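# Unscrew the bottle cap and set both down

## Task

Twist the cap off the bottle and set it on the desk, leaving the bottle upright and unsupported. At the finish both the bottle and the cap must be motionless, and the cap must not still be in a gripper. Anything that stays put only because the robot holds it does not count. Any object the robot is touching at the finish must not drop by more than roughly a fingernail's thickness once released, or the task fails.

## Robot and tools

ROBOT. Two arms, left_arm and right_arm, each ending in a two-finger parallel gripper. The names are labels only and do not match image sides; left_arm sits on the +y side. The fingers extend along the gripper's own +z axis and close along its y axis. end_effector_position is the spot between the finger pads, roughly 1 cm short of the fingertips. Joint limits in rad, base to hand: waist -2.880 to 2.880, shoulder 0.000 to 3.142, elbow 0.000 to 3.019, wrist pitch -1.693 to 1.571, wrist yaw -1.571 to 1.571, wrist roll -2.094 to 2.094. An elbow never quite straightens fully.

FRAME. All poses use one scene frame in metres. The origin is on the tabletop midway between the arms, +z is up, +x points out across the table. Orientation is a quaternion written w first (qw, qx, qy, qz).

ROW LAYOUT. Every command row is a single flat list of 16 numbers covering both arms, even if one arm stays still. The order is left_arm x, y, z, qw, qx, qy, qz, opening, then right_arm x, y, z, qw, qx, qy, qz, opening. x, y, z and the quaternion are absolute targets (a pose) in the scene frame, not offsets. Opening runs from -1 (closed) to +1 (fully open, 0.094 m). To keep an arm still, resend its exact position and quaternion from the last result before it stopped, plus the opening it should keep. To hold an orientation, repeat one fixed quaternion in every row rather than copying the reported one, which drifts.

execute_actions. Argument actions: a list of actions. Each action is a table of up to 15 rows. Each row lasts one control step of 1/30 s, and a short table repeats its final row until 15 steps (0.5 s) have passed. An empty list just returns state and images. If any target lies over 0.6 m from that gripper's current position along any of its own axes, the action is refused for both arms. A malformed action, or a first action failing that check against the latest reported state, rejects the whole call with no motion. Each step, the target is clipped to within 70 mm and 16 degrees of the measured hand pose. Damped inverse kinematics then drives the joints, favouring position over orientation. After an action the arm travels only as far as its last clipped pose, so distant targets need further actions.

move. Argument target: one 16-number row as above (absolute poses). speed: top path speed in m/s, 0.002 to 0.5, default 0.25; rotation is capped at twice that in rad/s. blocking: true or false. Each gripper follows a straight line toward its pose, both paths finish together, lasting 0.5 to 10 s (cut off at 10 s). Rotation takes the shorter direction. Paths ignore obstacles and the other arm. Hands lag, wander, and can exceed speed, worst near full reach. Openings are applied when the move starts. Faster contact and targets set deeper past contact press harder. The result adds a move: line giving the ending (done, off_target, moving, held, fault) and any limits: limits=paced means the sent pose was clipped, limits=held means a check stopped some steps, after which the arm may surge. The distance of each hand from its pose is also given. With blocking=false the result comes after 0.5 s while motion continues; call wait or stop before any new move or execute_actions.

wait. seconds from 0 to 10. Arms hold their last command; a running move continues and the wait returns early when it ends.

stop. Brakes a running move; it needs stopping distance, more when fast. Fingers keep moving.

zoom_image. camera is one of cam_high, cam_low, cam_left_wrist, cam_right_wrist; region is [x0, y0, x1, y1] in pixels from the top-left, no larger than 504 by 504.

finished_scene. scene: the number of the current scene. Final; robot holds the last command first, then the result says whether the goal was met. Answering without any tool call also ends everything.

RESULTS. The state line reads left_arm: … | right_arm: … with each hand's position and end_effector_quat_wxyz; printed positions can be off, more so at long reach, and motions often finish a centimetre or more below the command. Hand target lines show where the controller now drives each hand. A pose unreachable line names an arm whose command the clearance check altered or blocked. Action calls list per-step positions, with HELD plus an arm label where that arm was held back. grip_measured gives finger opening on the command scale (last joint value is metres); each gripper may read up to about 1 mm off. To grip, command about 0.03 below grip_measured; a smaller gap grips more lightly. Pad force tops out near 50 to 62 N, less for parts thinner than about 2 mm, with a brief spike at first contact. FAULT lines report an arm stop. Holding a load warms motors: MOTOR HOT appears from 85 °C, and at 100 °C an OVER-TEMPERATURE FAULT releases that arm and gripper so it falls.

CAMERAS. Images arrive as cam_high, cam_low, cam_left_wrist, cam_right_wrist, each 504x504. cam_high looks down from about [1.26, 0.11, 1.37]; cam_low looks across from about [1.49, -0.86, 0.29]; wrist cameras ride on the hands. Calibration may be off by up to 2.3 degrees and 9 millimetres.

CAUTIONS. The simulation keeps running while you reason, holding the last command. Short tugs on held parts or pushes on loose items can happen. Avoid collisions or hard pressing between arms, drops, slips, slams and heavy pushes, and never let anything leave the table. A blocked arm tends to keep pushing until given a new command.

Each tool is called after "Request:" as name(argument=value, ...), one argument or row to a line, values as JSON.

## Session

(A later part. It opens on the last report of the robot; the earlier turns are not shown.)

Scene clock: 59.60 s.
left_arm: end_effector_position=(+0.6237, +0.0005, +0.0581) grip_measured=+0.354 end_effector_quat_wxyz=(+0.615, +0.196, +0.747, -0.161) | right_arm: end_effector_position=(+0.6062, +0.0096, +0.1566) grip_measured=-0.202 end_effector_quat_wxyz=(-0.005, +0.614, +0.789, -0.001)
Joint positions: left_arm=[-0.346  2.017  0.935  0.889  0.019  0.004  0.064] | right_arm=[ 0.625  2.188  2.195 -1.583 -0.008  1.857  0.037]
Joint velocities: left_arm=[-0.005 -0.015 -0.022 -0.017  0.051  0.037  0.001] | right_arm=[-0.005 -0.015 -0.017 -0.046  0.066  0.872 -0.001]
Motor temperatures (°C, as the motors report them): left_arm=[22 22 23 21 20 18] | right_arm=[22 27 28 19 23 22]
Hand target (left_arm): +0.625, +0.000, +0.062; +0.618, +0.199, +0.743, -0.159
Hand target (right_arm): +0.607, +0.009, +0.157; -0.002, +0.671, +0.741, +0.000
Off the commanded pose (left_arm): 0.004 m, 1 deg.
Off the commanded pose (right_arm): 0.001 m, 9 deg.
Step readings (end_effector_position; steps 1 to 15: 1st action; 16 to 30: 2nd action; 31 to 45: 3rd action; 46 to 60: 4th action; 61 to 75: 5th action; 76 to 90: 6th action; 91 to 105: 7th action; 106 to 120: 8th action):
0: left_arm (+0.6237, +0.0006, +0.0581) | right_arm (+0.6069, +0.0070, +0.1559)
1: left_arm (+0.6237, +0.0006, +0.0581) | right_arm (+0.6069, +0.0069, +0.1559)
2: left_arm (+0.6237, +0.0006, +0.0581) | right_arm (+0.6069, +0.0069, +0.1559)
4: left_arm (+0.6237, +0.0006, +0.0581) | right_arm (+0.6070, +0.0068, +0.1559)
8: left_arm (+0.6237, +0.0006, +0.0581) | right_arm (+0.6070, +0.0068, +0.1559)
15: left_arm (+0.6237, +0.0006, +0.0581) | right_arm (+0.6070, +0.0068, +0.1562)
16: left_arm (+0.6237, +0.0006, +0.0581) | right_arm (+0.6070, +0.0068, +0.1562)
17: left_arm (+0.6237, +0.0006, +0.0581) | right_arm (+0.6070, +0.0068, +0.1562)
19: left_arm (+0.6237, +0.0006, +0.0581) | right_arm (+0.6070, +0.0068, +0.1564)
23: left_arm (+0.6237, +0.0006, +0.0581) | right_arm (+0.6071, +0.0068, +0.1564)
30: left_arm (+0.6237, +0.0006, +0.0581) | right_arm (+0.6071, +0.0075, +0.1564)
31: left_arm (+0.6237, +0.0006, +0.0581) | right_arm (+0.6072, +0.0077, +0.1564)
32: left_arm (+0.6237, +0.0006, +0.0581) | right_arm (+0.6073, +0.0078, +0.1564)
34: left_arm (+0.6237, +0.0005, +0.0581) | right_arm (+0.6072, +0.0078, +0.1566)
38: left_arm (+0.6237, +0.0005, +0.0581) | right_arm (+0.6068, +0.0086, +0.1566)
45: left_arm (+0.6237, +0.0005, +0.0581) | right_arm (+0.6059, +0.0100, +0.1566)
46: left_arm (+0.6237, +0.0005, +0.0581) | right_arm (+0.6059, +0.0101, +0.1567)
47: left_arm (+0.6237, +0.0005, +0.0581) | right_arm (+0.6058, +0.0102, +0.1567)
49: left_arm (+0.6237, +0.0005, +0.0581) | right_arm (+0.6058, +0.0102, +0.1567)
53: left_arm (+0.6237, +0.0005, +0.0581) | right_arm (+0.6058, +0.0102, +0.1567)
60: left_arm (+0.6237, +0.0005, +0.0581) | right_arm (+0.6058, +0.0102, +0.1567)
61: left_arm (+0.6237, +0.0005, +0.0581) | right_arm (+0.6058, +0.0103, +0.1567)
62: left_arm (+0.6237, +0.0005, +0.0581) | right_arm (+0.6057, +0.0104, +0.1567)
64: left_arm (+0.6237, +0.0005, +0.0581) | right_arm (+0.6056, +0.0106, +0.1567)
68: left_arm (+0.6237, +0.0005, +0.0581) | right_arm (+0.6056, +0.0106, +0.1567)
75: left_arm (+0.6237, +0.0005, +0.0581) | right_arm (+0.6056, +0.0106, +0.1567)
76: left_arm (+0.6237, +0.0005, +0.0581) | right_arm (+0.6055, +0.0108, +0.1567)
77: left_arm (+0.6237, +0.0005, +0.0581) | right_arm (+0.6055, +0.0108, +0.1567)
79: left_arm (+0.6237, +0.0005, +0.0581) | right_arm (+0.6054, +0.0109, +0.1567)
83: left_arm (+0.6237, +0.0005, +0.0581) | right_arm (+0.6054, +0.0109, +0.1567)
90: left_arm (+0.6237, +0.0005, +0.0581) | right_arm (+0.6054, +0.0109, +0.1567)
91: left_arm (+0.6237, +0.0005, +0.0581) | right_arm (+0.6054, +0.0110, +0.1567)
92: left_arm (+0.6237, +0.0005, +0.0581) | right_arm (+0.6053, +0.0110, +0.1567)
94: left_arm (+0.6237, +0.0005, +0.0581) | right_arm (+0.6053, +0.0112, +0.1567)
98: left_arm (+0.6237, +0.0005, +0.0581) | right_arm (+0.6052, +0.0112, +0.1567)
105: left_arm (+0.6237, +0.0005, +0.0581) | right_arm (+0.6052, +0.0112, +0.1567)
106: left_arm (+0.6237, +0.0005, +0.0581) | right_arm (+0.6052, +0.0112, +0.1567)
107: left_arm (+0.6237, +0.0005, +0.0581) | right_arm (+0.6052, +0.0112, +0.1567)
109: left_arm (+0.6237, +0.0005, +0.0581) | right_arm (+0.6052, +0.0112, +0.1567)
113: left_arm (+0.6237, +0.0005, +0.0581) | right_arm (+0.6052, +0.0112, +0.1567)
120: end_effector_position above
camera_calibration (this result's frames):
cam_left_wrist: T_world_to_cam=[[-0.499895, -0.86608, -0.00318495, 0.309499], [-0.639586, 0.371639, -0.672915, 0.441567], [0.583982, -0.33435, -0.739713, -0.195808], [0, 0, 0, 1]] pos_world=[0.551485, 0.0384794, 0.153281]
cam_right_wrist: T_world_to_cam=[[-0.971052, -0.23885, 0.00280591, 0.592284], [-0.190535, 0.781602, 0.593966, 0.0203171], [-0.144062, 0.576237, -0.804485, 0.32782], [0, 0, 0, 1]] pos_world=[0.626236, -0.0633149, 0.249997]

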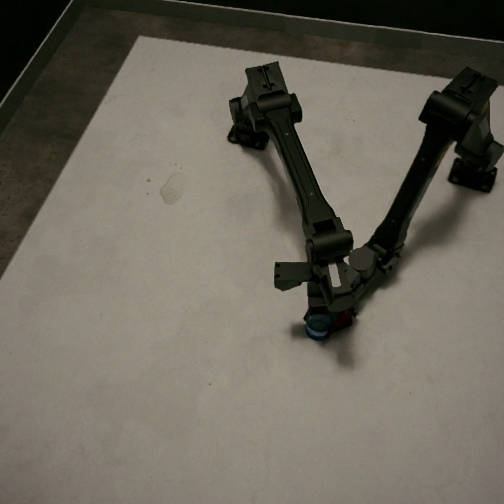

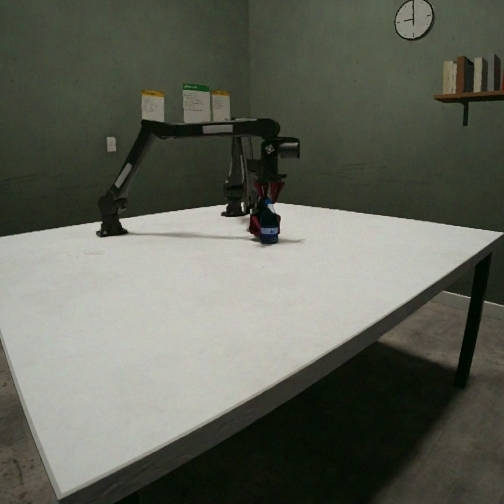

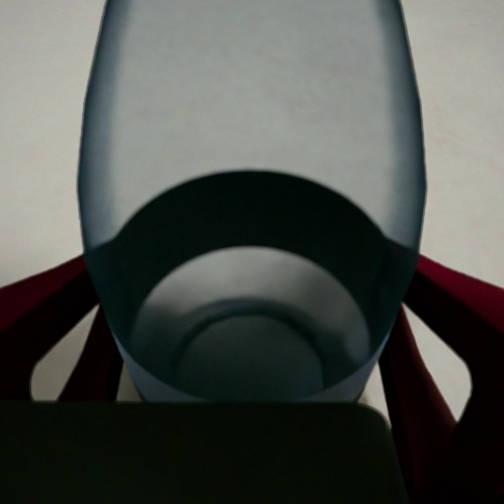

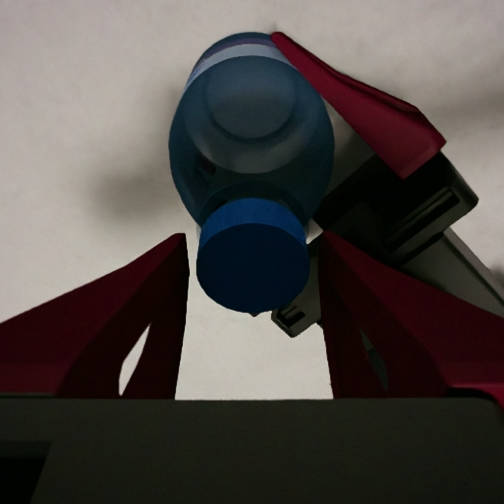

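Request:
execute_actions(
  actions=[
    [[0.625,0.0,0.062,0.618,0.199,0.743,-0.159,0.30,0.607,0.0095,0.157,0,0.676,0.737,0,-0.44],[0.625,0.0,0.062,0.618,0.199,0.743,-0.159,0.30,0.607,0.0095,0.157,0,0.676,0.737,0,-0.44],[0.625,0.0,0.062,0.618,0.199,0.743,-0.159,0.30,0.607,0.0095,0.157,0,0.676,0.737,0,-0.44],[0.625,0.0,0.062,0.618,0.199,0.743,-0.159,0.30,0.607,0.0095,0.157,0,0.676,0.737,0,-0.44],[0.625,0.0,0.062,0.618,0.199,0.743,-0.159,0.30,0.607,0.0095,0.157,0,0.3,0.954,0,-0.44]],
    [[0.625,0.0,0.062,0.618,0.199,0.743,-0.159,0.30,0.607,0.0095,0.159,0,-0.044,0.999,0,-0.44]],
    [[0.625,0.0,0.062,0.618,0.199,0.743,-0.159,0.30,0.607,0.0095,0.160,0,-0.342,0.94,0,-0.44]],
    [[0.625,0.0,0.062,0.618,0.199,0.743,-0.159,0.30,0.607,0.0095,0.161,0,-0.643,0.766,0,-0.44]],
    [[0.625,0.0,0.062,0.618,0.199,0.743,-0.159,0.30,0.607,0.0095,0.162,0,-0.866,0.5,0,-0.44]],
    [[0.625,0.0,0.062,0.618,0.199,0.743,-0.159,0.30,0.607,0.0095,0.165,0,-0.954,0.301,0,-0.44]],
    [[0.625,0.0,0.062,0.618,0.199,0.743,-0.159,0.30,0.609,0.011,0.178,0,-0.954,0.301,0,-0.44]],
  ],
)

Request:
zoom_image(
  camera="cam_low",
  region=[240, 180, 300, 250],
)

Scene clock: 64.40 s.
left_arm: end_effector_position=(+0.6233, -0.0002, +0.0581) grip_measured=+0.354 end_effector_quat_wxyz=(+0.615, +0.200, +0.745, -0.160) | right_arm: end_effector_position=(+0.6050, +0.0062, +0.1635) grip_measured=-0.394 end_effector_quat_wxyz=(+0.007, +0.950, -0.312, -0.003)
Joint positions: left_arm=[-0.346  2.017  0.935  0.889  0.024  0.012  0.064] | right_arm=[ 0.625  2.187  2.211 -1.61   0.005 -1.972  0.028]
Joint velocities: left_arm=[-0.005 -0.005 -0.012 -0.032 -0.066 -0.066  0.   ] | right_arm=[-0.024  0.005  0.012  0.002  0.022 -0.051  0.001]
Motor temperatures (°C, as the motors report them): left_arm=[22 22 23 21 20 18] | right_arm=[22 27 28 19 23 22]
Hand target (left_arm): +0.625, +0.000, +0.062; +0.618, +0.199, +0.743, -0.159
Hand target (right_arm): +0.608, +0.011, +0.178; -0.001, +0.954, -0.301, +0.001
Off the commanded pose (left_arm): 0.004 m, 0 deg.
Off the commanded pose (right_arm): 0.016 m, 2 deg.
Step readings (end_effector_position; steps 1 to 15: 1st action; 16 to 30: 2nd action; 31 to 45: 3rd action; 46 to 60: 4th action; 61 to 75: 5th action; 76 to 90: 6th action; 91 to 105: 7th action):
0: left_arm (+0.6237, +0.0005, +0.0581) | right_arm (+0.6063, +0.0094, +0.1566)
1: left_arm (+0.6237, +0.0005, +0.0581) | right_arm (+0.6065, +0.0091, +0.1566)
2: left_arm (+0.6237, +0.0005, +0.0581) | right_arm (+0.6066, +0.0090, +0.1566)
4: left_arm (+0.6237, +0.0005, +0.0581) | right_arm (+0.6066, +0.0090, +0.1566)
8: left_arm (+0.6237, +0.0005, +0.0581) | right_arm (+0.6069, +0.0084, +0.1566)
15: left_arm (+0.6237, +0.0005, +0.0581) | right_arm (+0.6069, +0.0084, +0.1566)
16: left_arm (+0.6237, +0.0005, +0.0581) | right_arm (+0.6069, +0.0084, +0.1566)
17: left_arm (+0.6237, +0.0005, +0.0581) | right_arm (+0.6069, +0.0084, +0.1566)
19: left_arm (+0.6237, +0.0005, +0.0581) | right_arm (+0.6069, +0.0083, +0.1566)
23: left_arm (+0.6237, +0.0005, +0.0581) | right_arm (+0.6069, +0.0083, +0.1566)
30: left_arm (+0.6237, +0.0005, +0.0581) | right_arm (+0.6070, +0.0082, +0.1569)
31: left_arm (+0.6237, +0.0005, +0.0581) | right_arm (+0.6069, +0.0082, +0.1569)
32: left_arm (+0.6237, +0.0005, +0.0581) | right_arm (+0.6069, +0.0081, +0.1569)
34: left_arm (+0.6237, +0.0005, +0.0581) | right_arm (+0.6069, +0.0080, +0.1569)
38: left_arm (+0.6237, +0.0005, +0.0581) | right_arm (+0.6068, +0.0079, +0.1569)
45: left_arm (+0.6237, +0.0005, +0.0581) | right_arm (+0.6069, +0.0078, +0.1571)
46: left_arm (+0.6237, +0.0005, +0.0581) | right_arm (+0.6067, +0.0077, +0.1571)
47: left_arm (+0.6237, +0.0005, +0.0581) | right_arm (+0.6067, +0.0077, +0.1571)
49: left_arm (+0.6237, +0.0005, +0.0581) | right_arm (+0.6067, +0.0076, +0.1571)
53: left_arm (+0.6237, +0.0005, +0.0581) | right_arm (+0.6067, +0.0075, +0.1574)
60: left_arm (+0.6237, +0.0005, +0.0581) | right_arm (+0.6067, +0.0075, +0.1574)
61: left_arm (+0.6237, +0.0005, +0.0581) | right_arm (+0.6068, +0.0074, +0.1574)
62: left_arm (+0.6237, +0.0005, +0.0581) | right_arm (+0.6068, +0.0073, +0.1574)
64: left_arm (+0.6237, +0.0005, +0.0581) | right_arm (+0.6069, +0.0072, +0.1574)
68: left_arm (+0.6237, +0.0005, +0.0581) | right_arm (+0.6069, +0.0072, +0.1574)
75: left_arm (+0.6237, +0.0005, +0.0581) | right_arm (+0.6069, +0.0072, +0.1574)
76: left_arm (+0.6237, +0.0005, +0.0581) | right_arm (+0.6069, +0.0072, +0.1574)
77: left_arm (+0.6237, +0.0005, +0.0581) | right_arm (+0.6069, +0.0071, +0.1574)
79: left_arm (+0.6237, +0.0005, +0.0581) | right_arm (+0.6069, +0.0071, +0.1574)
83: left_arm (+0.6237, +0.0005, +0.0581) | right_arm (+0.6069, +0.0071, +0.1574)
90: left_arm (+0.6237, +0.0005, +0.0581) | right_arm (+0.6068, +0.0071, +0.1574)
91: left_arm (+0.6236, +0.0004, +0.0581) | right_arm (+0.6061, +0.0069, +0.1578)
92: left_arm (+0.6235, +0.0001, +0.0581) | right_arm (+0.6055, +0.0065, +0.1583)
94: left_arm (+0.6233, -0.0002, +0.0581) | right_arm (+0.6051, +0.0062, +0.1596)
98: left_arm (+0.6233, -0.0002, +0.0581) | right_arm (+0.6050, +0.0062, +0.1622)
105: end_effector_position above
camera_calibration (this result's frames):
cam_left_wrist: T_world_to_cam=[[-0.505407, -0.862822, -0.0100971, 0.312485], [-0.63488, 0.379761, -0.672837, 0.438641], [0.584373, -0.333646, -0.739722, -0.196052], [0, 0, 0, 1]] pos_world=[0.550984, 0.0376281, 0.153265]
cam_right_wrist: T_world_to_cam=[[0.598572, 0.800803, -0.0206619, -0.361898], [0.654972, -0.474392, 0.588187, -0.484109], [0.46122, -0.365605, -0.808461, -0.0245257], [0, 0, 0, 1]] pos_world=[0.545012, 0.0511847, 0.257441]

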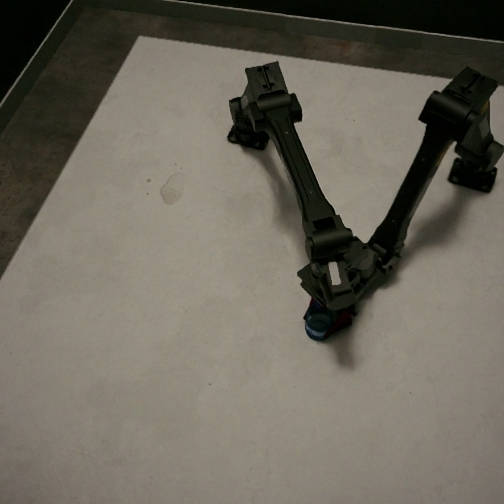

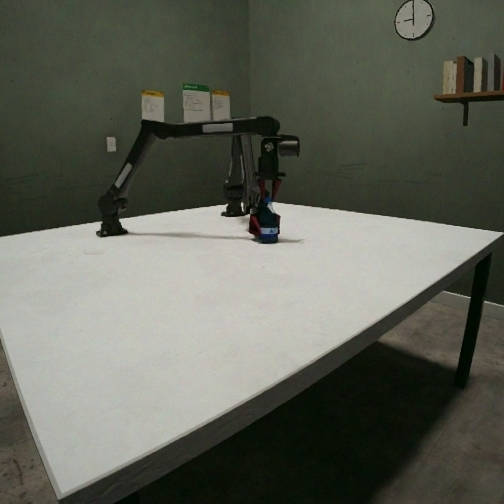

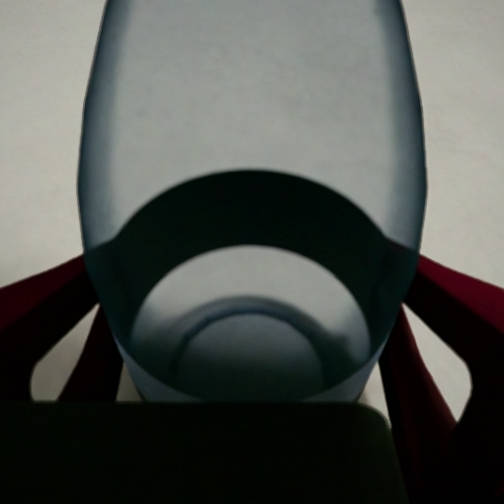

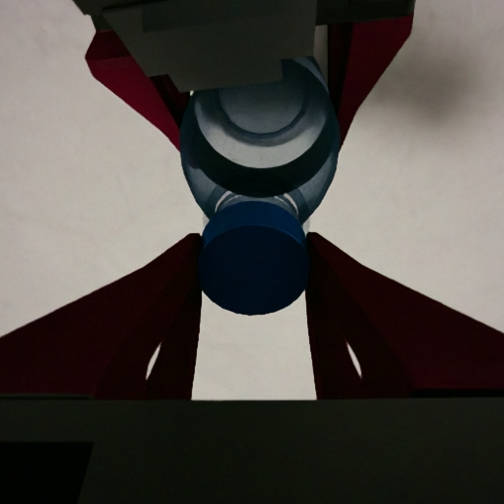

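Region (240, 180, 300, 250) of cam_low's 504x504 image, scaled by 7.200, with more detail than that image has; it fills the left 432 columns of this view, and the rest is white.

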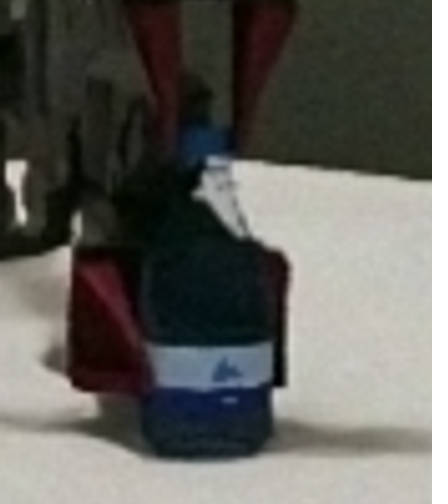

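Request:
move(
  target=[0.625,0.0,0.062,0.618,0.199,0.743,-0.159,0.30,0.610,0.011,0.205,0,-0.954,0.301,0,-0.44],
  speed=0.1,
)

Scene clock: 65.77 s.
left_arm: end_effector_position=(+0.6232, -0.0004, +0.0581) grip_measured=+0.354 end_effector_quat_wxyz=(+0.616, +0.202, +0.745, -0.159) | right_arm: end_effector_position=(+0.6043, +0.0063, +0.1961) grip_measured=-0.394 end_effector_quat_wxyz=(+0.004, +0.951, -0.309, -0.002)
Joint positions: left_arm=[-0.346  2.017  0.935  0.889  0.024  0.018  0.064] | right_arm=[ 0.625  2.187  2.296 -1.689  0.003 -1.978  0.028]
Joint velocities: left_arm=[-0.024 -0.015  0.012  0.007  0.081  0.022  0.001] | right_arm=[-0.005  0.005 -0.012 -0.032  0.007  0.037 -0.   ]
Motor temperatures (°C, as the motors report them): left_arm=[22 22 23 21 20 18] | right_arm=[22 27 29 19 23 22]
Hand target (left_arm): +0.625, -0.000, +0.062; +0.618, +0.199, +0.743, -0.159
Hand target (right_arm): +0.609, +0.011, +0.205; -0.004, +0.954, -0.301, +0.004
Off the commanded pose (left_arm): 0.004 m, 1 deg.
Off the commanded pose (right_arm): 0.012 m, 1 deg.
joint sent to its limit (right arm) — the command would take joint 4 (wrist pitch) past its lower limit, so that joint was sent only as far as its limit.
move: off_target (right_arm)
camera_calibration (this result's frames):
cam_left_wrist: T_world_to_cam=[[-0.506645, -0.862011, -0.0157122, 0.313329], [-0.632447, 0.383981, -0.672733, 0.437128], [0.585936, -0.3309, -0.739719, -0.197028], [0, 0, 0, 1]] pos_world=[0.550653, 0.0370473, 0.153248]
cam_right_wrist: T_world_to_cam=[[0.59377, 0.804519, -0.0136456, -0.359368], [0.655402, -0.473737, 0.588236, -0.502994], [0.466783, -0.35822, -0.808574, -0.0012339], [0, 0, 0, 1]] pos_world=[0.543621, 0.0503896, 0.289978]

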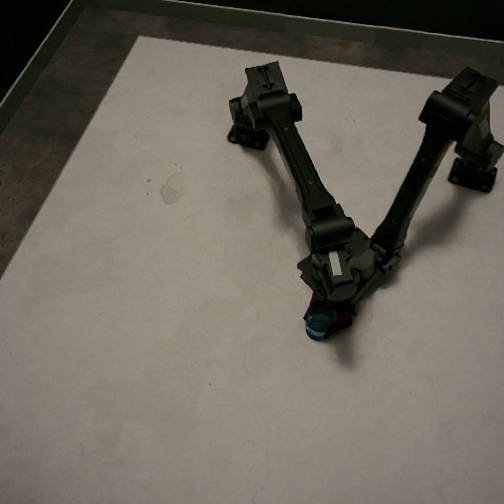

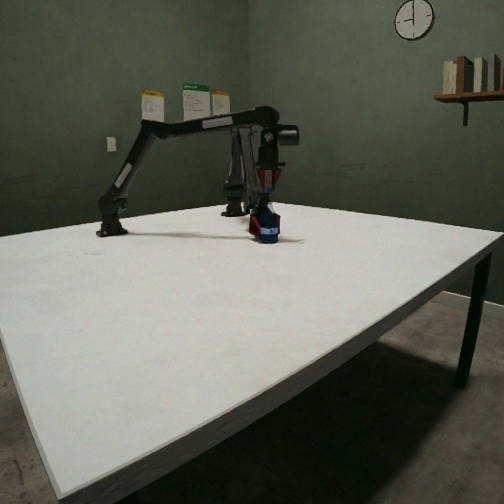

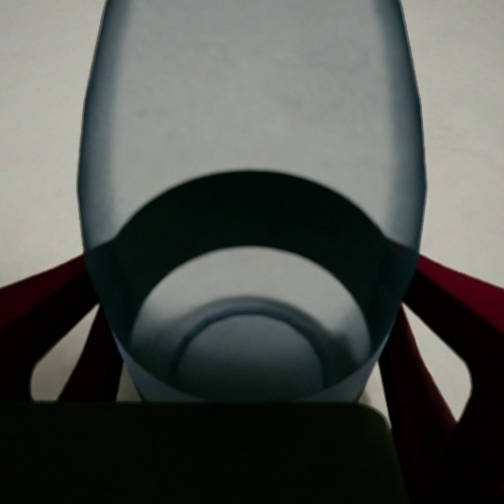

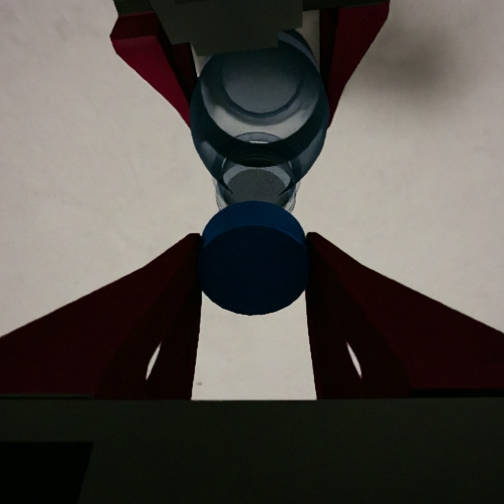

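Request:
move(
  target=[0.625,0.0,0.062,0.618,0.199,0.743,-0.159,1,0.55,-0.15,0.18,0,-0.866,0.5,0,-0.44],
  speed=0.3,
)

Request:
move(
  target=[0.52,0.065,0.07,0.618,0.199,0.743,-0.159,1,0.52,-0.22,0.04,0,-0.866,0.5,0,-0.44],
  speed=0.2,
)

Request:
zoom_image(
  camera="cam_low",
  region=[170, 180, 290, 280],
)

Scene clock: 68.23 s.
left_arm: end_effector_position=(+0.6232, -0.0004, +0.0581) grip_measured=+1.000 end_effector_quat_wxyz=(+0.616, +0.202, +0.745, -0.158) | right_arm: end_effector_position=(+0.5521, -0.1503, +0.1855) grip_measured=-0.394 end_effector_quat_wxyz=(-0.002, +0.870, -0.493, +0.002)
Joint positions: left_arm=[-0.346  2.017  0.935  0.889  0.023  0.018  0.094] | right_arm=[ 0.43   1.817  1.686 -1.434  0.001 -1.772  0.028]
Joint velocities: left_arm=[ 0.005 -0.005 -0.007  0.012 -0.037  0.051  0.   ] | right_arm=[-0.015 -0.005 -0.017 -0.017 -0.051 -0.022  0.   ]
Motor temperatures (°C, as the motors report them): left_arm=[22 22 23 21 20 18] | right_arm=[22 27 29 19 23 22]
Hand target (left_arm): +0.625, +0.000, +0.062; +0.618, +0.199, +0.743, -0.159
Hand target (right_arm): +0.550, -0.149, +0.179; -0.002, +0.866, -0.500, +0.000
Off the commanded pose (left_arm): 0.004 m, 1 deg.
Off the commanded pose (right_arm): 0.006 m, 1 deg.
move: done
camera_calibration (this result's frames):
cam_left_wrist: T_world_to_cam=[[-0.506322, -0.8622, -0.0157853, 0.313197], [-0.632567, 0.383788, -0.67273, 0.437202], [0.586086, -0.330632, -0.73972, -0.197122], [0, 0, 0, 1]] pos_world=[0.550668, 0.037071, 0.153247]
cam_right_wrist: T_world_to_cam=[[0.860953, 0.508685, 0.000313808, -0.397135], [0.410515, -0.695164, 0.590105, -0.435241], [0.300395, -0.507923, -0.807327, 0.027592], [0, 0, 0, 1]] pos_world=[0.512299, -0.0865325, 0.279238]

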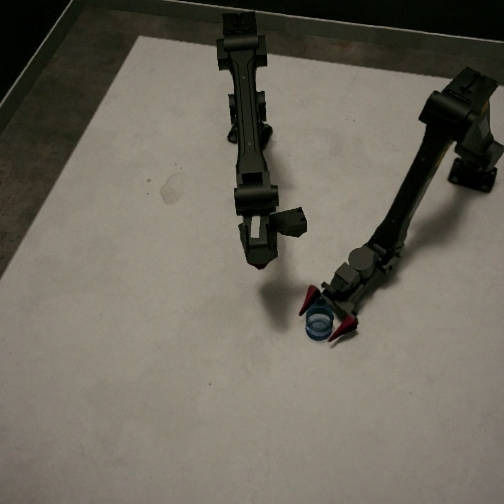

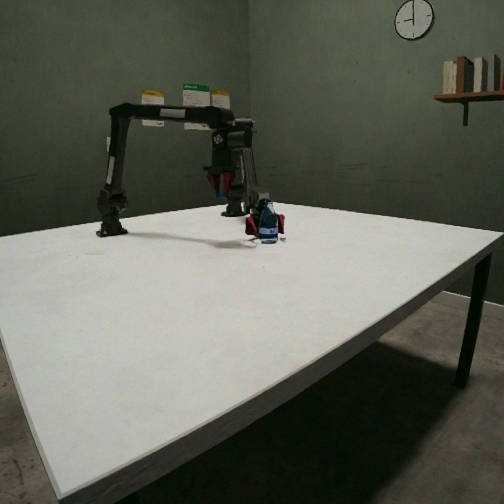

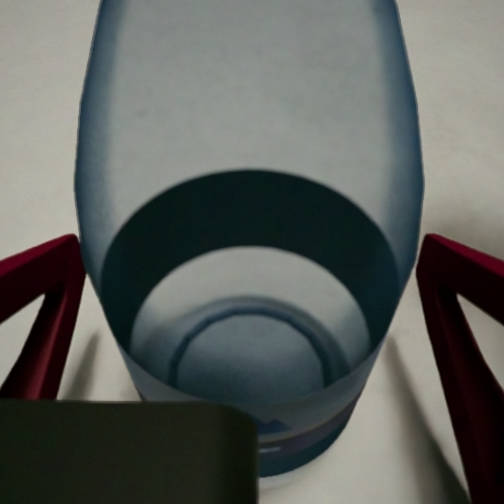

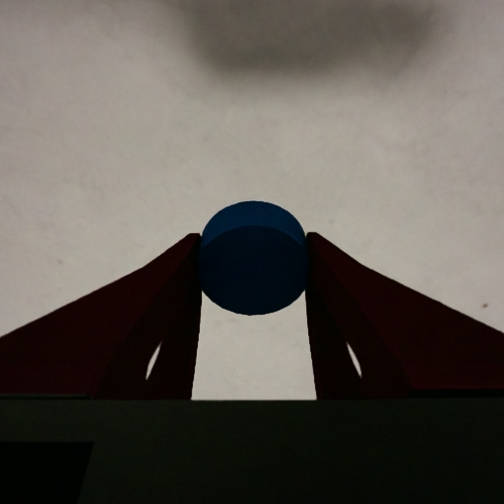

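Scene clock: 69.50 s.
left_arm: end_effector_position=(+0.5148, +0.0585, +0.0526) grip_measured=+1.000 end_effector_quat_wxyz=(+0.603, +0.207, +0.754, -0.159) | right_arm: end_effector_position=(+0.5212, -0.2152, +0.0527) grip_measured=-0.394 end_effector_quat_wxyz=(-0.005, +0.863, -0.505, +0.006)
Joint positions: left_arm=[-0.341  1.862  0.58   1.058  0.037  0.018  0.094] | right_arm=[ 0.33   1.8    1.293 -1.048  0.001 -1.844  0.028]
Joint velocities: left_arm=[ 0.005 -0.015  0.007 -0.017 -0.007  0.037  0.   ] | right_arm=[-0.005 -0.005  0.002  0.007  0.037 -0.022 -0.   ]
Motor temperatures (°C, as the motors report them): left_arm=[22 22 23 21 20 18] | right_arm=[22 27 29 19 23 22]
Hand target (left_arm): +0.520, +0.065, +0.068; +0.619, +0.199, +0.743, -0.159
Hand target (right_arm): +0.520, -0.219, +0.040; -0.001, +0.866, -0.500, +0.000
Off the commanded pose (left_arm): 0.019 m, 2 deg.
Off the commanded pose (right_arm): 0.014 m, 1 deg.
move: off_target (left_arm, right_arm)
camera_calibration (this result's frames):
cam_left_wrist: T_world_to_cam=[[-0.513755, -0.857854, -0.0119, 0.312367], [-0.648597, 0.397439, -0.649125, 0.348575], [0.561584, -0.325773, -0.760588, -0.104785], [0, 0, 0, 1]] pos_world=[0.44541, 0.0952914, 0.150287]
cam_right_wrist: T_world_to_cam=[[0.874547, 0.484835, 0.0101252, -0.350243], [0.385311, -0.707399, 0.592555, -0.378841], [0.294454, -0.514316, -0.805466, -0.101694], [0, 0, 0, 1]] pos_world=[0.48222, -0.150484, 0.146119]

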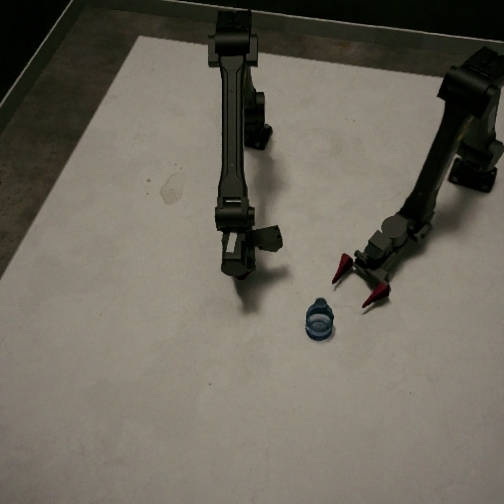

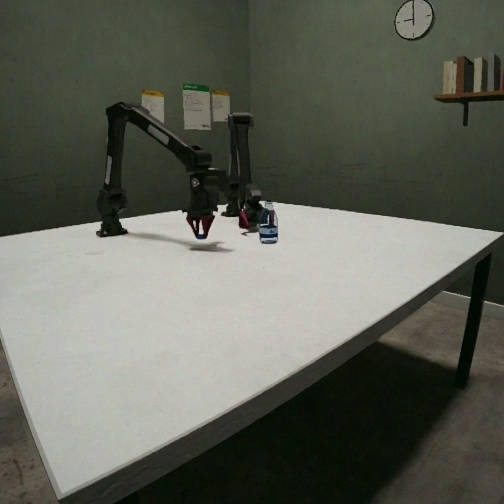

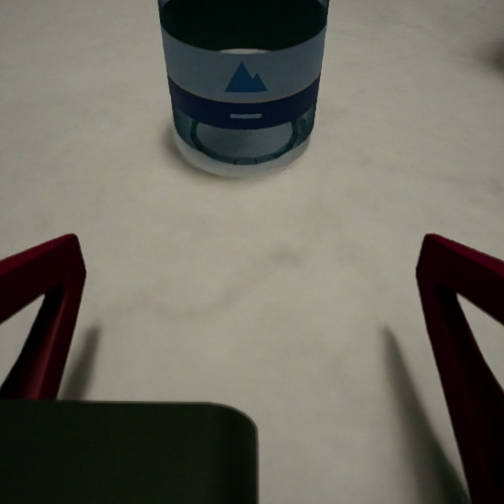

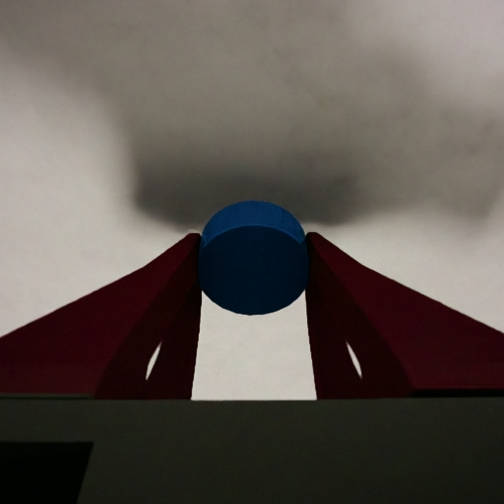

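Region (170, 180, 290, 280) of cam_low's 504x504 image, scaled by 4.200, with more detail than that image has.

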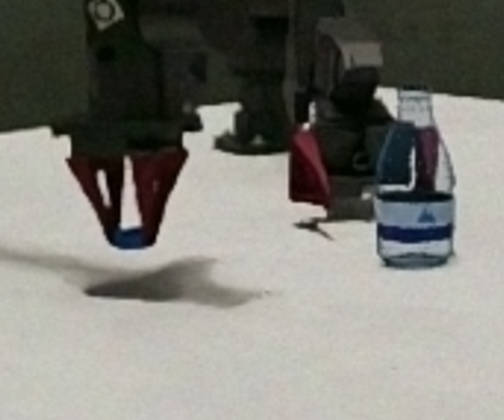

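Request:
move(
  target=[0.52,0.065,0.07,0.618,0.199,0.743,-0.159,1,0.52,-0.22,0.008,0,-0.866,0.5,0,-0.44],
  speed=0.05,
)

Request:
zoom_image(
  camera="cam_low",
  region=[170, 200, 250, 270],
)

Scene clock: 71.47 s.
left_arm: end_effector_position=(+0.5152, +0.0583, +0.0552) grip_measured=+1.000 end_effector_quat_wxyz=(+0.605, +0.207, +0.752, -0.160) | right_arm: end_effector_position=(+0.5239, -0.2145, +0.0249) grip_measured=-0.394 end_effector_quat_wxyz=(-0.008, +0.864, -0.504, +0.009)
Joint positions: left_arm=[-0.341  1.857  0.58   1.058  0.037  0.018  0.094] | right_arm=[ 0.33   1.839  1.266 -0.974  0.001 -1.847  0.028]
Joint velocities: left_arm=[-0.024  0.005  0.007 -0.002 -0.066 -0.051  0.   ] | right_arm=[ 0.015  0.005 -0.002 -0.012 -0.037  0.007  0.   ]
Motor temperatures (°C, as the motors report them): left_arm=[22 22 23 21 20 18] | right_arm=[22 27 28 19 23 22]
Hand target (left_arm): +0.520, +0.065, +0.070; +0.618, +0.199, +0.744, -0.158
Hand target (right_arm): +0.520, -0.220, +0.009; -0.000, +0.866, -0.500, -0.000
Off the commanded pose (left_arm): 0.017 m, 2 deg.
Off the commanded pose (right_arm): 0.018 m, 1 deg.
move: off_target (left_arm, right_arm)
camera_calibration (this result's frames):
cam_left_wrist: T_world_to_cam=[[-0.513703, -0.857882, -0.0121563, 0.312406], [-0.645745, 0.395926, -0.652882, 0.349371], [0.564909, -0.327538, -0.757362, -0.10485], [0, 0, 0, 1]] pos_world=[0.445319, 0.0953398, 0.152487]
cam_right_wrist: T_world_to_cam=[[0.873319, 0.486808, 0.0182042, -0.351741], [0.382086, -0.707676, 0.594311, -0.361365], [0.302198, -0.512067, -0.80403, -0.128122], [0, 0, 0, 1]] pos_world=[0.483973, -0.150106, 0.118152]

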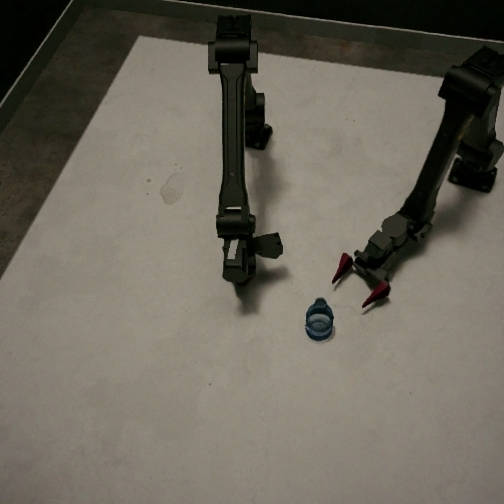

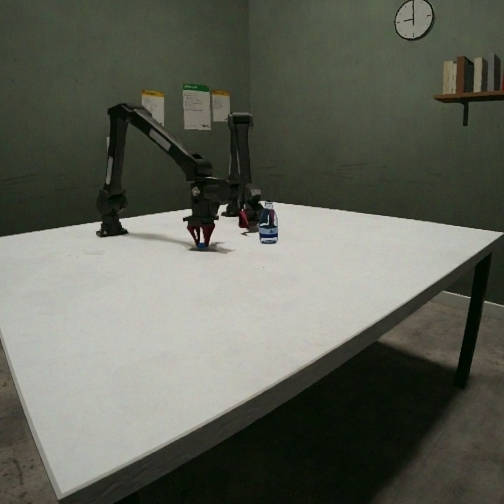

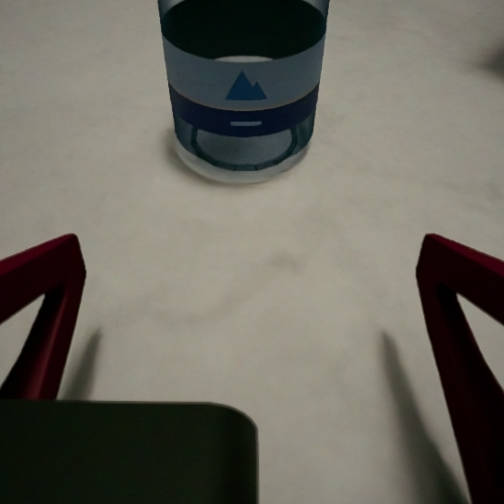

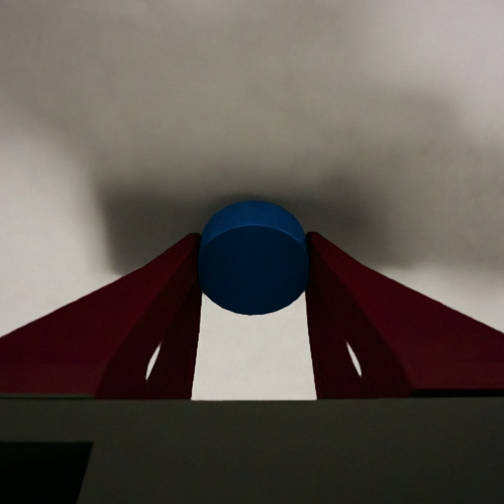

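Region (170, 200, 250, 270) of cam_low's 504x504 image, scaled by 6.300, with more detail than that image has; it fills the top 441 rows of this view, and the rest is white.

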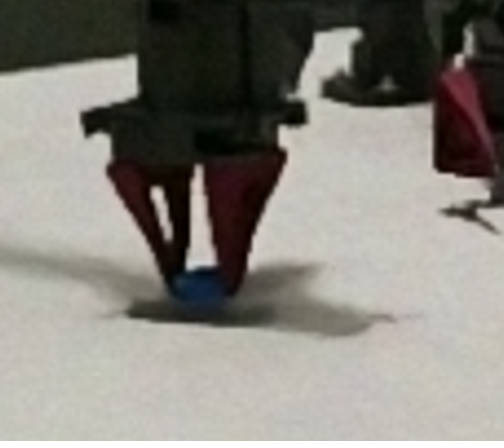

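Request:
execute_actions(
  actions=[
    [[0.52,0.065,0.07,0.618,0.199,0.743,-0.159,1,0.52,-0.22,0.004,0,-0.866,0.5,0,-0.44],[0.52,0.065,0.07,0.618,0.199,0.743,-0.159,1,0.52,-0.22,0.002,0,-0.866,0.5,0,-0.44],[0.52,0.065,0.07,0.618,0.199,0.743,-0.159,1,0.52,-0.22,0.0,0,-0.866,0.5,0,-0.44],[0.52,0.065,0.07,0.618,0.199,0.743,-0.159,1,0.52,-0.22,-0.002,0,-0.866,0.5,0,-0.44]],
    [[0.52,0.065,0.07,0.618,0.199,0.743,-0.159,1,0.52,-0.22,0.015,0,-0.866,0.5,0,0]],
    [[0.52,0.065,0.07,0.618,0.199,0.743,-0.159,1,0.52,-0.22,0.065,0,-0.866,0.5,0,0]],
  ],
)

Scene clock: 73.83 s.
left_arm: end_effector_position=(+0.5151, +0.0582, +0.0552) grip_measured=+1.000 end_effector_quat_wxyz=(+0.605, +0.207, +0.752, -0.160) | right_arm: end_effector_position=(+0.5066, -0.2187, +0.0566) grip_measured=-0.002 end_effector_quat_wxyz=(+0.005, +0.864, -0.503, -0.005)
Joint positions: left_arm=[-0.341  1.857  0.58   1.058  0.038  0.018  0.094] | right_arm=[ 0.33   1.777  1.272 -1.08   0.001 -1.847  0.047]
Joint velocities: left_arm=[-0.015  0.005  0.002 -0.012 -0.007  0.007  0.   ] | right_arm=[-0.005 -0.005  0.002  0.007  0.007 -0.051 -0.   ]
Motor temperatures (°C, as the motors report them): left_arm=[22 22 23 21 20 18] | right_arm=[22 27 28 19 23 22]
Hand target (left_arm): +0.520, +0.065, +0.070; +0.618, +0.199, +0.743, -0.159
Hand target (right_arm): +0.520, -0.220, +0.065; -0.000, +0.866, -0.500, +0.001
Off the commanded pose (left_arm): 0.017 m, 2 deg.
Off the commanded pose (right_arm): 0.016 m, 1 deg.
Step readings (end_effector_position; steps 1 to 15: 1st action; 16 to 30: 2nd action; 31 to 45: 3rd action):
0: left_arm (+0.5152, +0.0583, +0.0552) | right_arm (+0.5239, -0.2145, +0.0249)
1: left_arm (+0.5151, +0.0582, +0.0552) | right_arm (+0.5242, -0.2144, +0.0248)
2: left_arm (+0.5151, +0.0582, +0.0552) | right_arm (+0.5248, -0.2143, +0.0245)
4: left_arm (+0.5151, +0.0582, +0.0552) | right_arm (+0.5257, -0.2141, +0.0233)
8: left_arm (+0.5151, +0.0582, +0.0552) | right_arm (+0.5253, -0.2142, +0.0188)
15: left_arm (+0.5151, +0.0582, +0.0552) | right_arm (+0.5245, -0.2144, +0.0164)
16: left_arm (+0.5151, +0.0582, +0.0552) | right_arm (+0.5240, -0.2145, +0.0164)
17: left_arm (+0.5151, +0.0582, +0.0552) | right_arm (+0.5232, -0.2147, +0.0164)
19: left_arm (+0.5151, +0.0582, +0.0552) | right_arm (+0.5222, -0.2149, +0.0164)
23: left_arm (+0.5151, +0.0582, +0.0552) | right_arm (+0.5219, -0.2150, +0.0163)
30: left_arm (+0.5151, +0.0582, +0.0552) | right_arm (+0.5219, -0.2150, +0.0163)
31: left_arm (+0.5151, +0.0582, +0.0552) | right_arm (+0.5181, -0.2159, +0.0183)
32: left_arm (+0.5151, +0.0582, +0.0552) | right_arm (+0.5111, -0.2176, +0.0214)
34: left_arm (+0.5151, +0.0582, +0.0552) | right_arm (+0.5031, -0.2196, +0.0311)
38: left_arm (+0.5151, +0.0582, +0.0552) | right_arm (+0.5031, -0.2196, +0.0506)
45: end_effector_position above
camera_calibration (this result's frames):
cam_left_wrist: T_world_to_cam=[[-0.514023, -0.857692, -0.0120733, 0.312489], [-0.645623, 0.396118, -0.652886, 0.349299], [0.564758, -0.327804, -0.75736, -0.104756], [0, 0, 0, 1]] pos_world=[0.445304, 0.0953162, 0.152487]
cam_right_wrist: T_world_to_cam=[[0.87312, 0.487138, -0.018935, -0.332897], [0.404448, -0.702132, 0.586031, -0.386261], [0.272183, -0.519334, -0.810067, -0.0855768], [0, 0, 0, 1]] pos_world=[0.470174, -0.153483, 0.150735]

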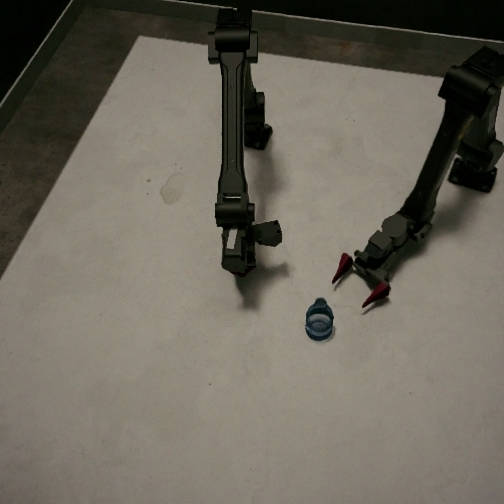

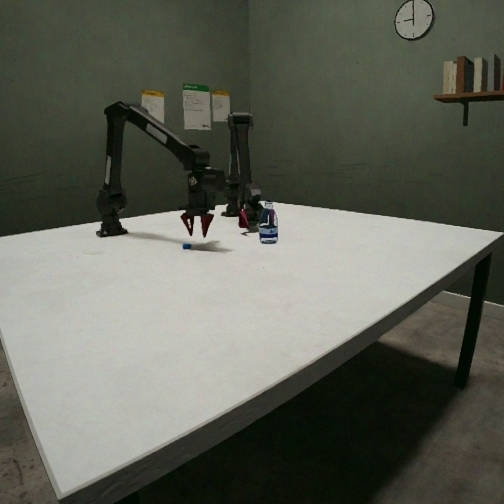

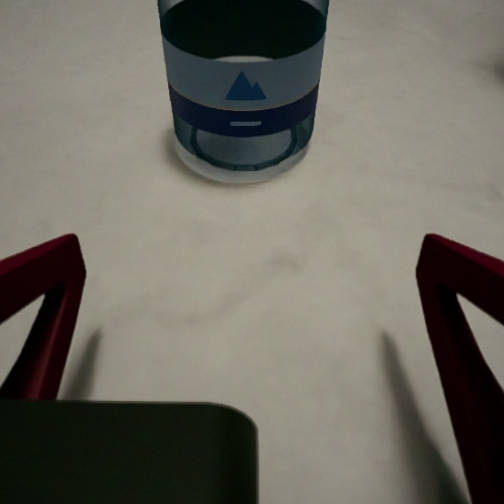

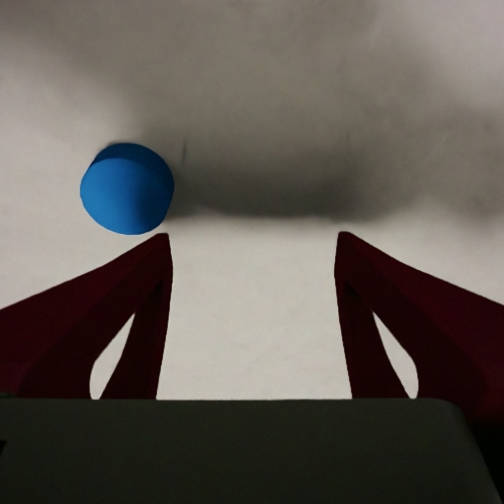

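The step lift flicked the cap sideways; check it's at rest.

Request:
wait(
  seconds=1,
)

Scene clock: 75.10 s.
left_arm: end_effector_position=(+0.5151, +0.0582, +0.0552) grip_measured=+1.000 end_effector_quat_wxyz=(+0.605, +0.207, +0.752, -0.160) | right_arm: end_effector_position=(+0.5066, -0.2187, +0.0566) grip_measured=-0.002 end_effector_quat_wxyz=(+0.005, +0.864, -0.503, -0.005)
Joint positions: left_arm=[-0.341  1.857  0.58   1.058  0.038  0.018  0.094] | right_arm=[ 0.33   1.777  1.272 -1.08   0.001 -1.847  0.047]
Joint velocities: left_arm=[-0.005 -0.005  0.007 -0.012  0.007 -0.051  0.   ] | right_arm=[ 0.005 -0.005 -0.022  0.007 -0.022  0.007  0.   ]
Motor temperatures (°C, as the motors report them): left_arm=[22 22 23 21 20 18] | right_arm=[22 27 28 19 23 22]
Hand target (left_arm): +0.520, +0.065, +0.070; +0.618, +0.199, +0.743, -0.159
Hand target (right_arm): +0.520, -0.220, +0.065; -0.000, +0.866, -0.500, +0.001
Off the commanded pose (left_arm): 0.017 m, 2 deg.
Off the commanded pose (right_arm): 0.016 m, 1 deg.
wait: 1.00 s; at rest from the start
camera_calibration (this result's frames):
cam_left_wrist: T_world_to_cam=[[-0.514023, -0.857692, -0.0120733, 0.312489], [-0.645623, 0.396118, -0.652886, 0.349299], [0.564758, -0.327804, -0.75736, -0.104756], [0, 0, 0, 1]] pos_world=[0.445304, 0.0953162, 0.152487]
cam_right_wrist: T_world_to_cam=[[0.87312, 0.487138, -0.018935, -0.332897], [0.404448, -0.702132, 0.586031, -0.386261], [0.272183, -0.519334, -0.810067, -0.0855768], [0, 0, 0, 1]] pos_world=[0.470174, -0.153483, 0.150735]

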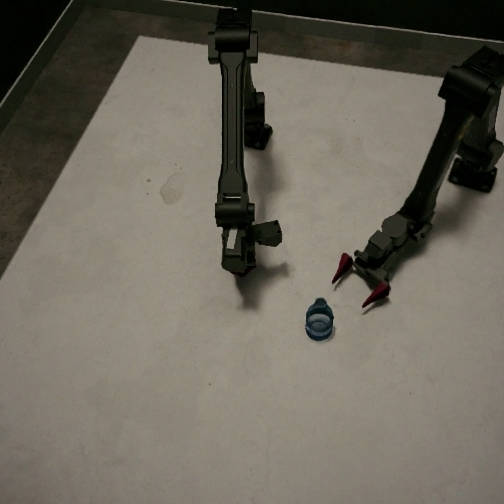

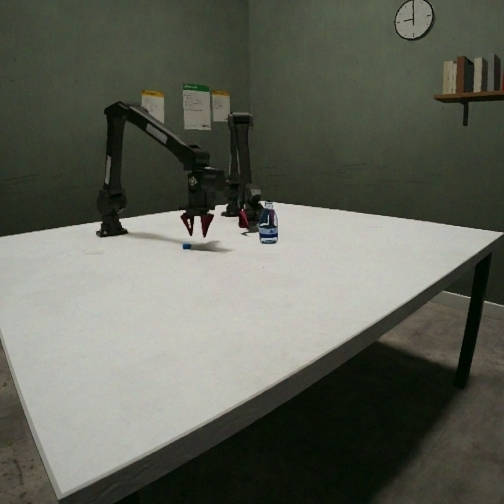

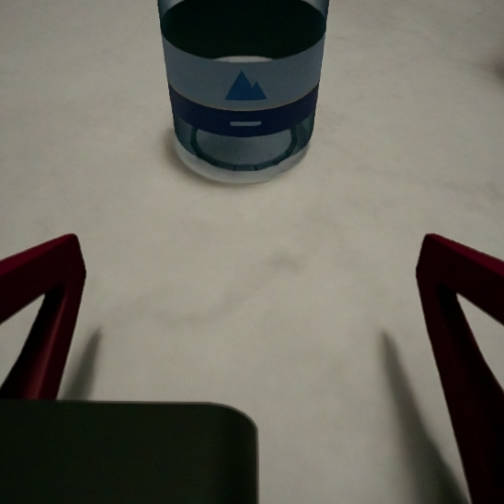

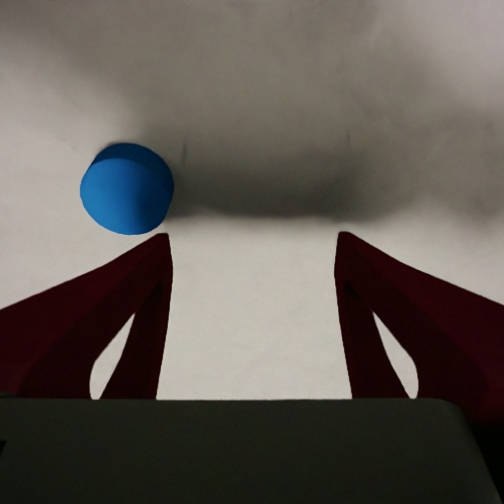

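Request:
finished_scene(
  scene=1,
)

The scene is finished: the task was done.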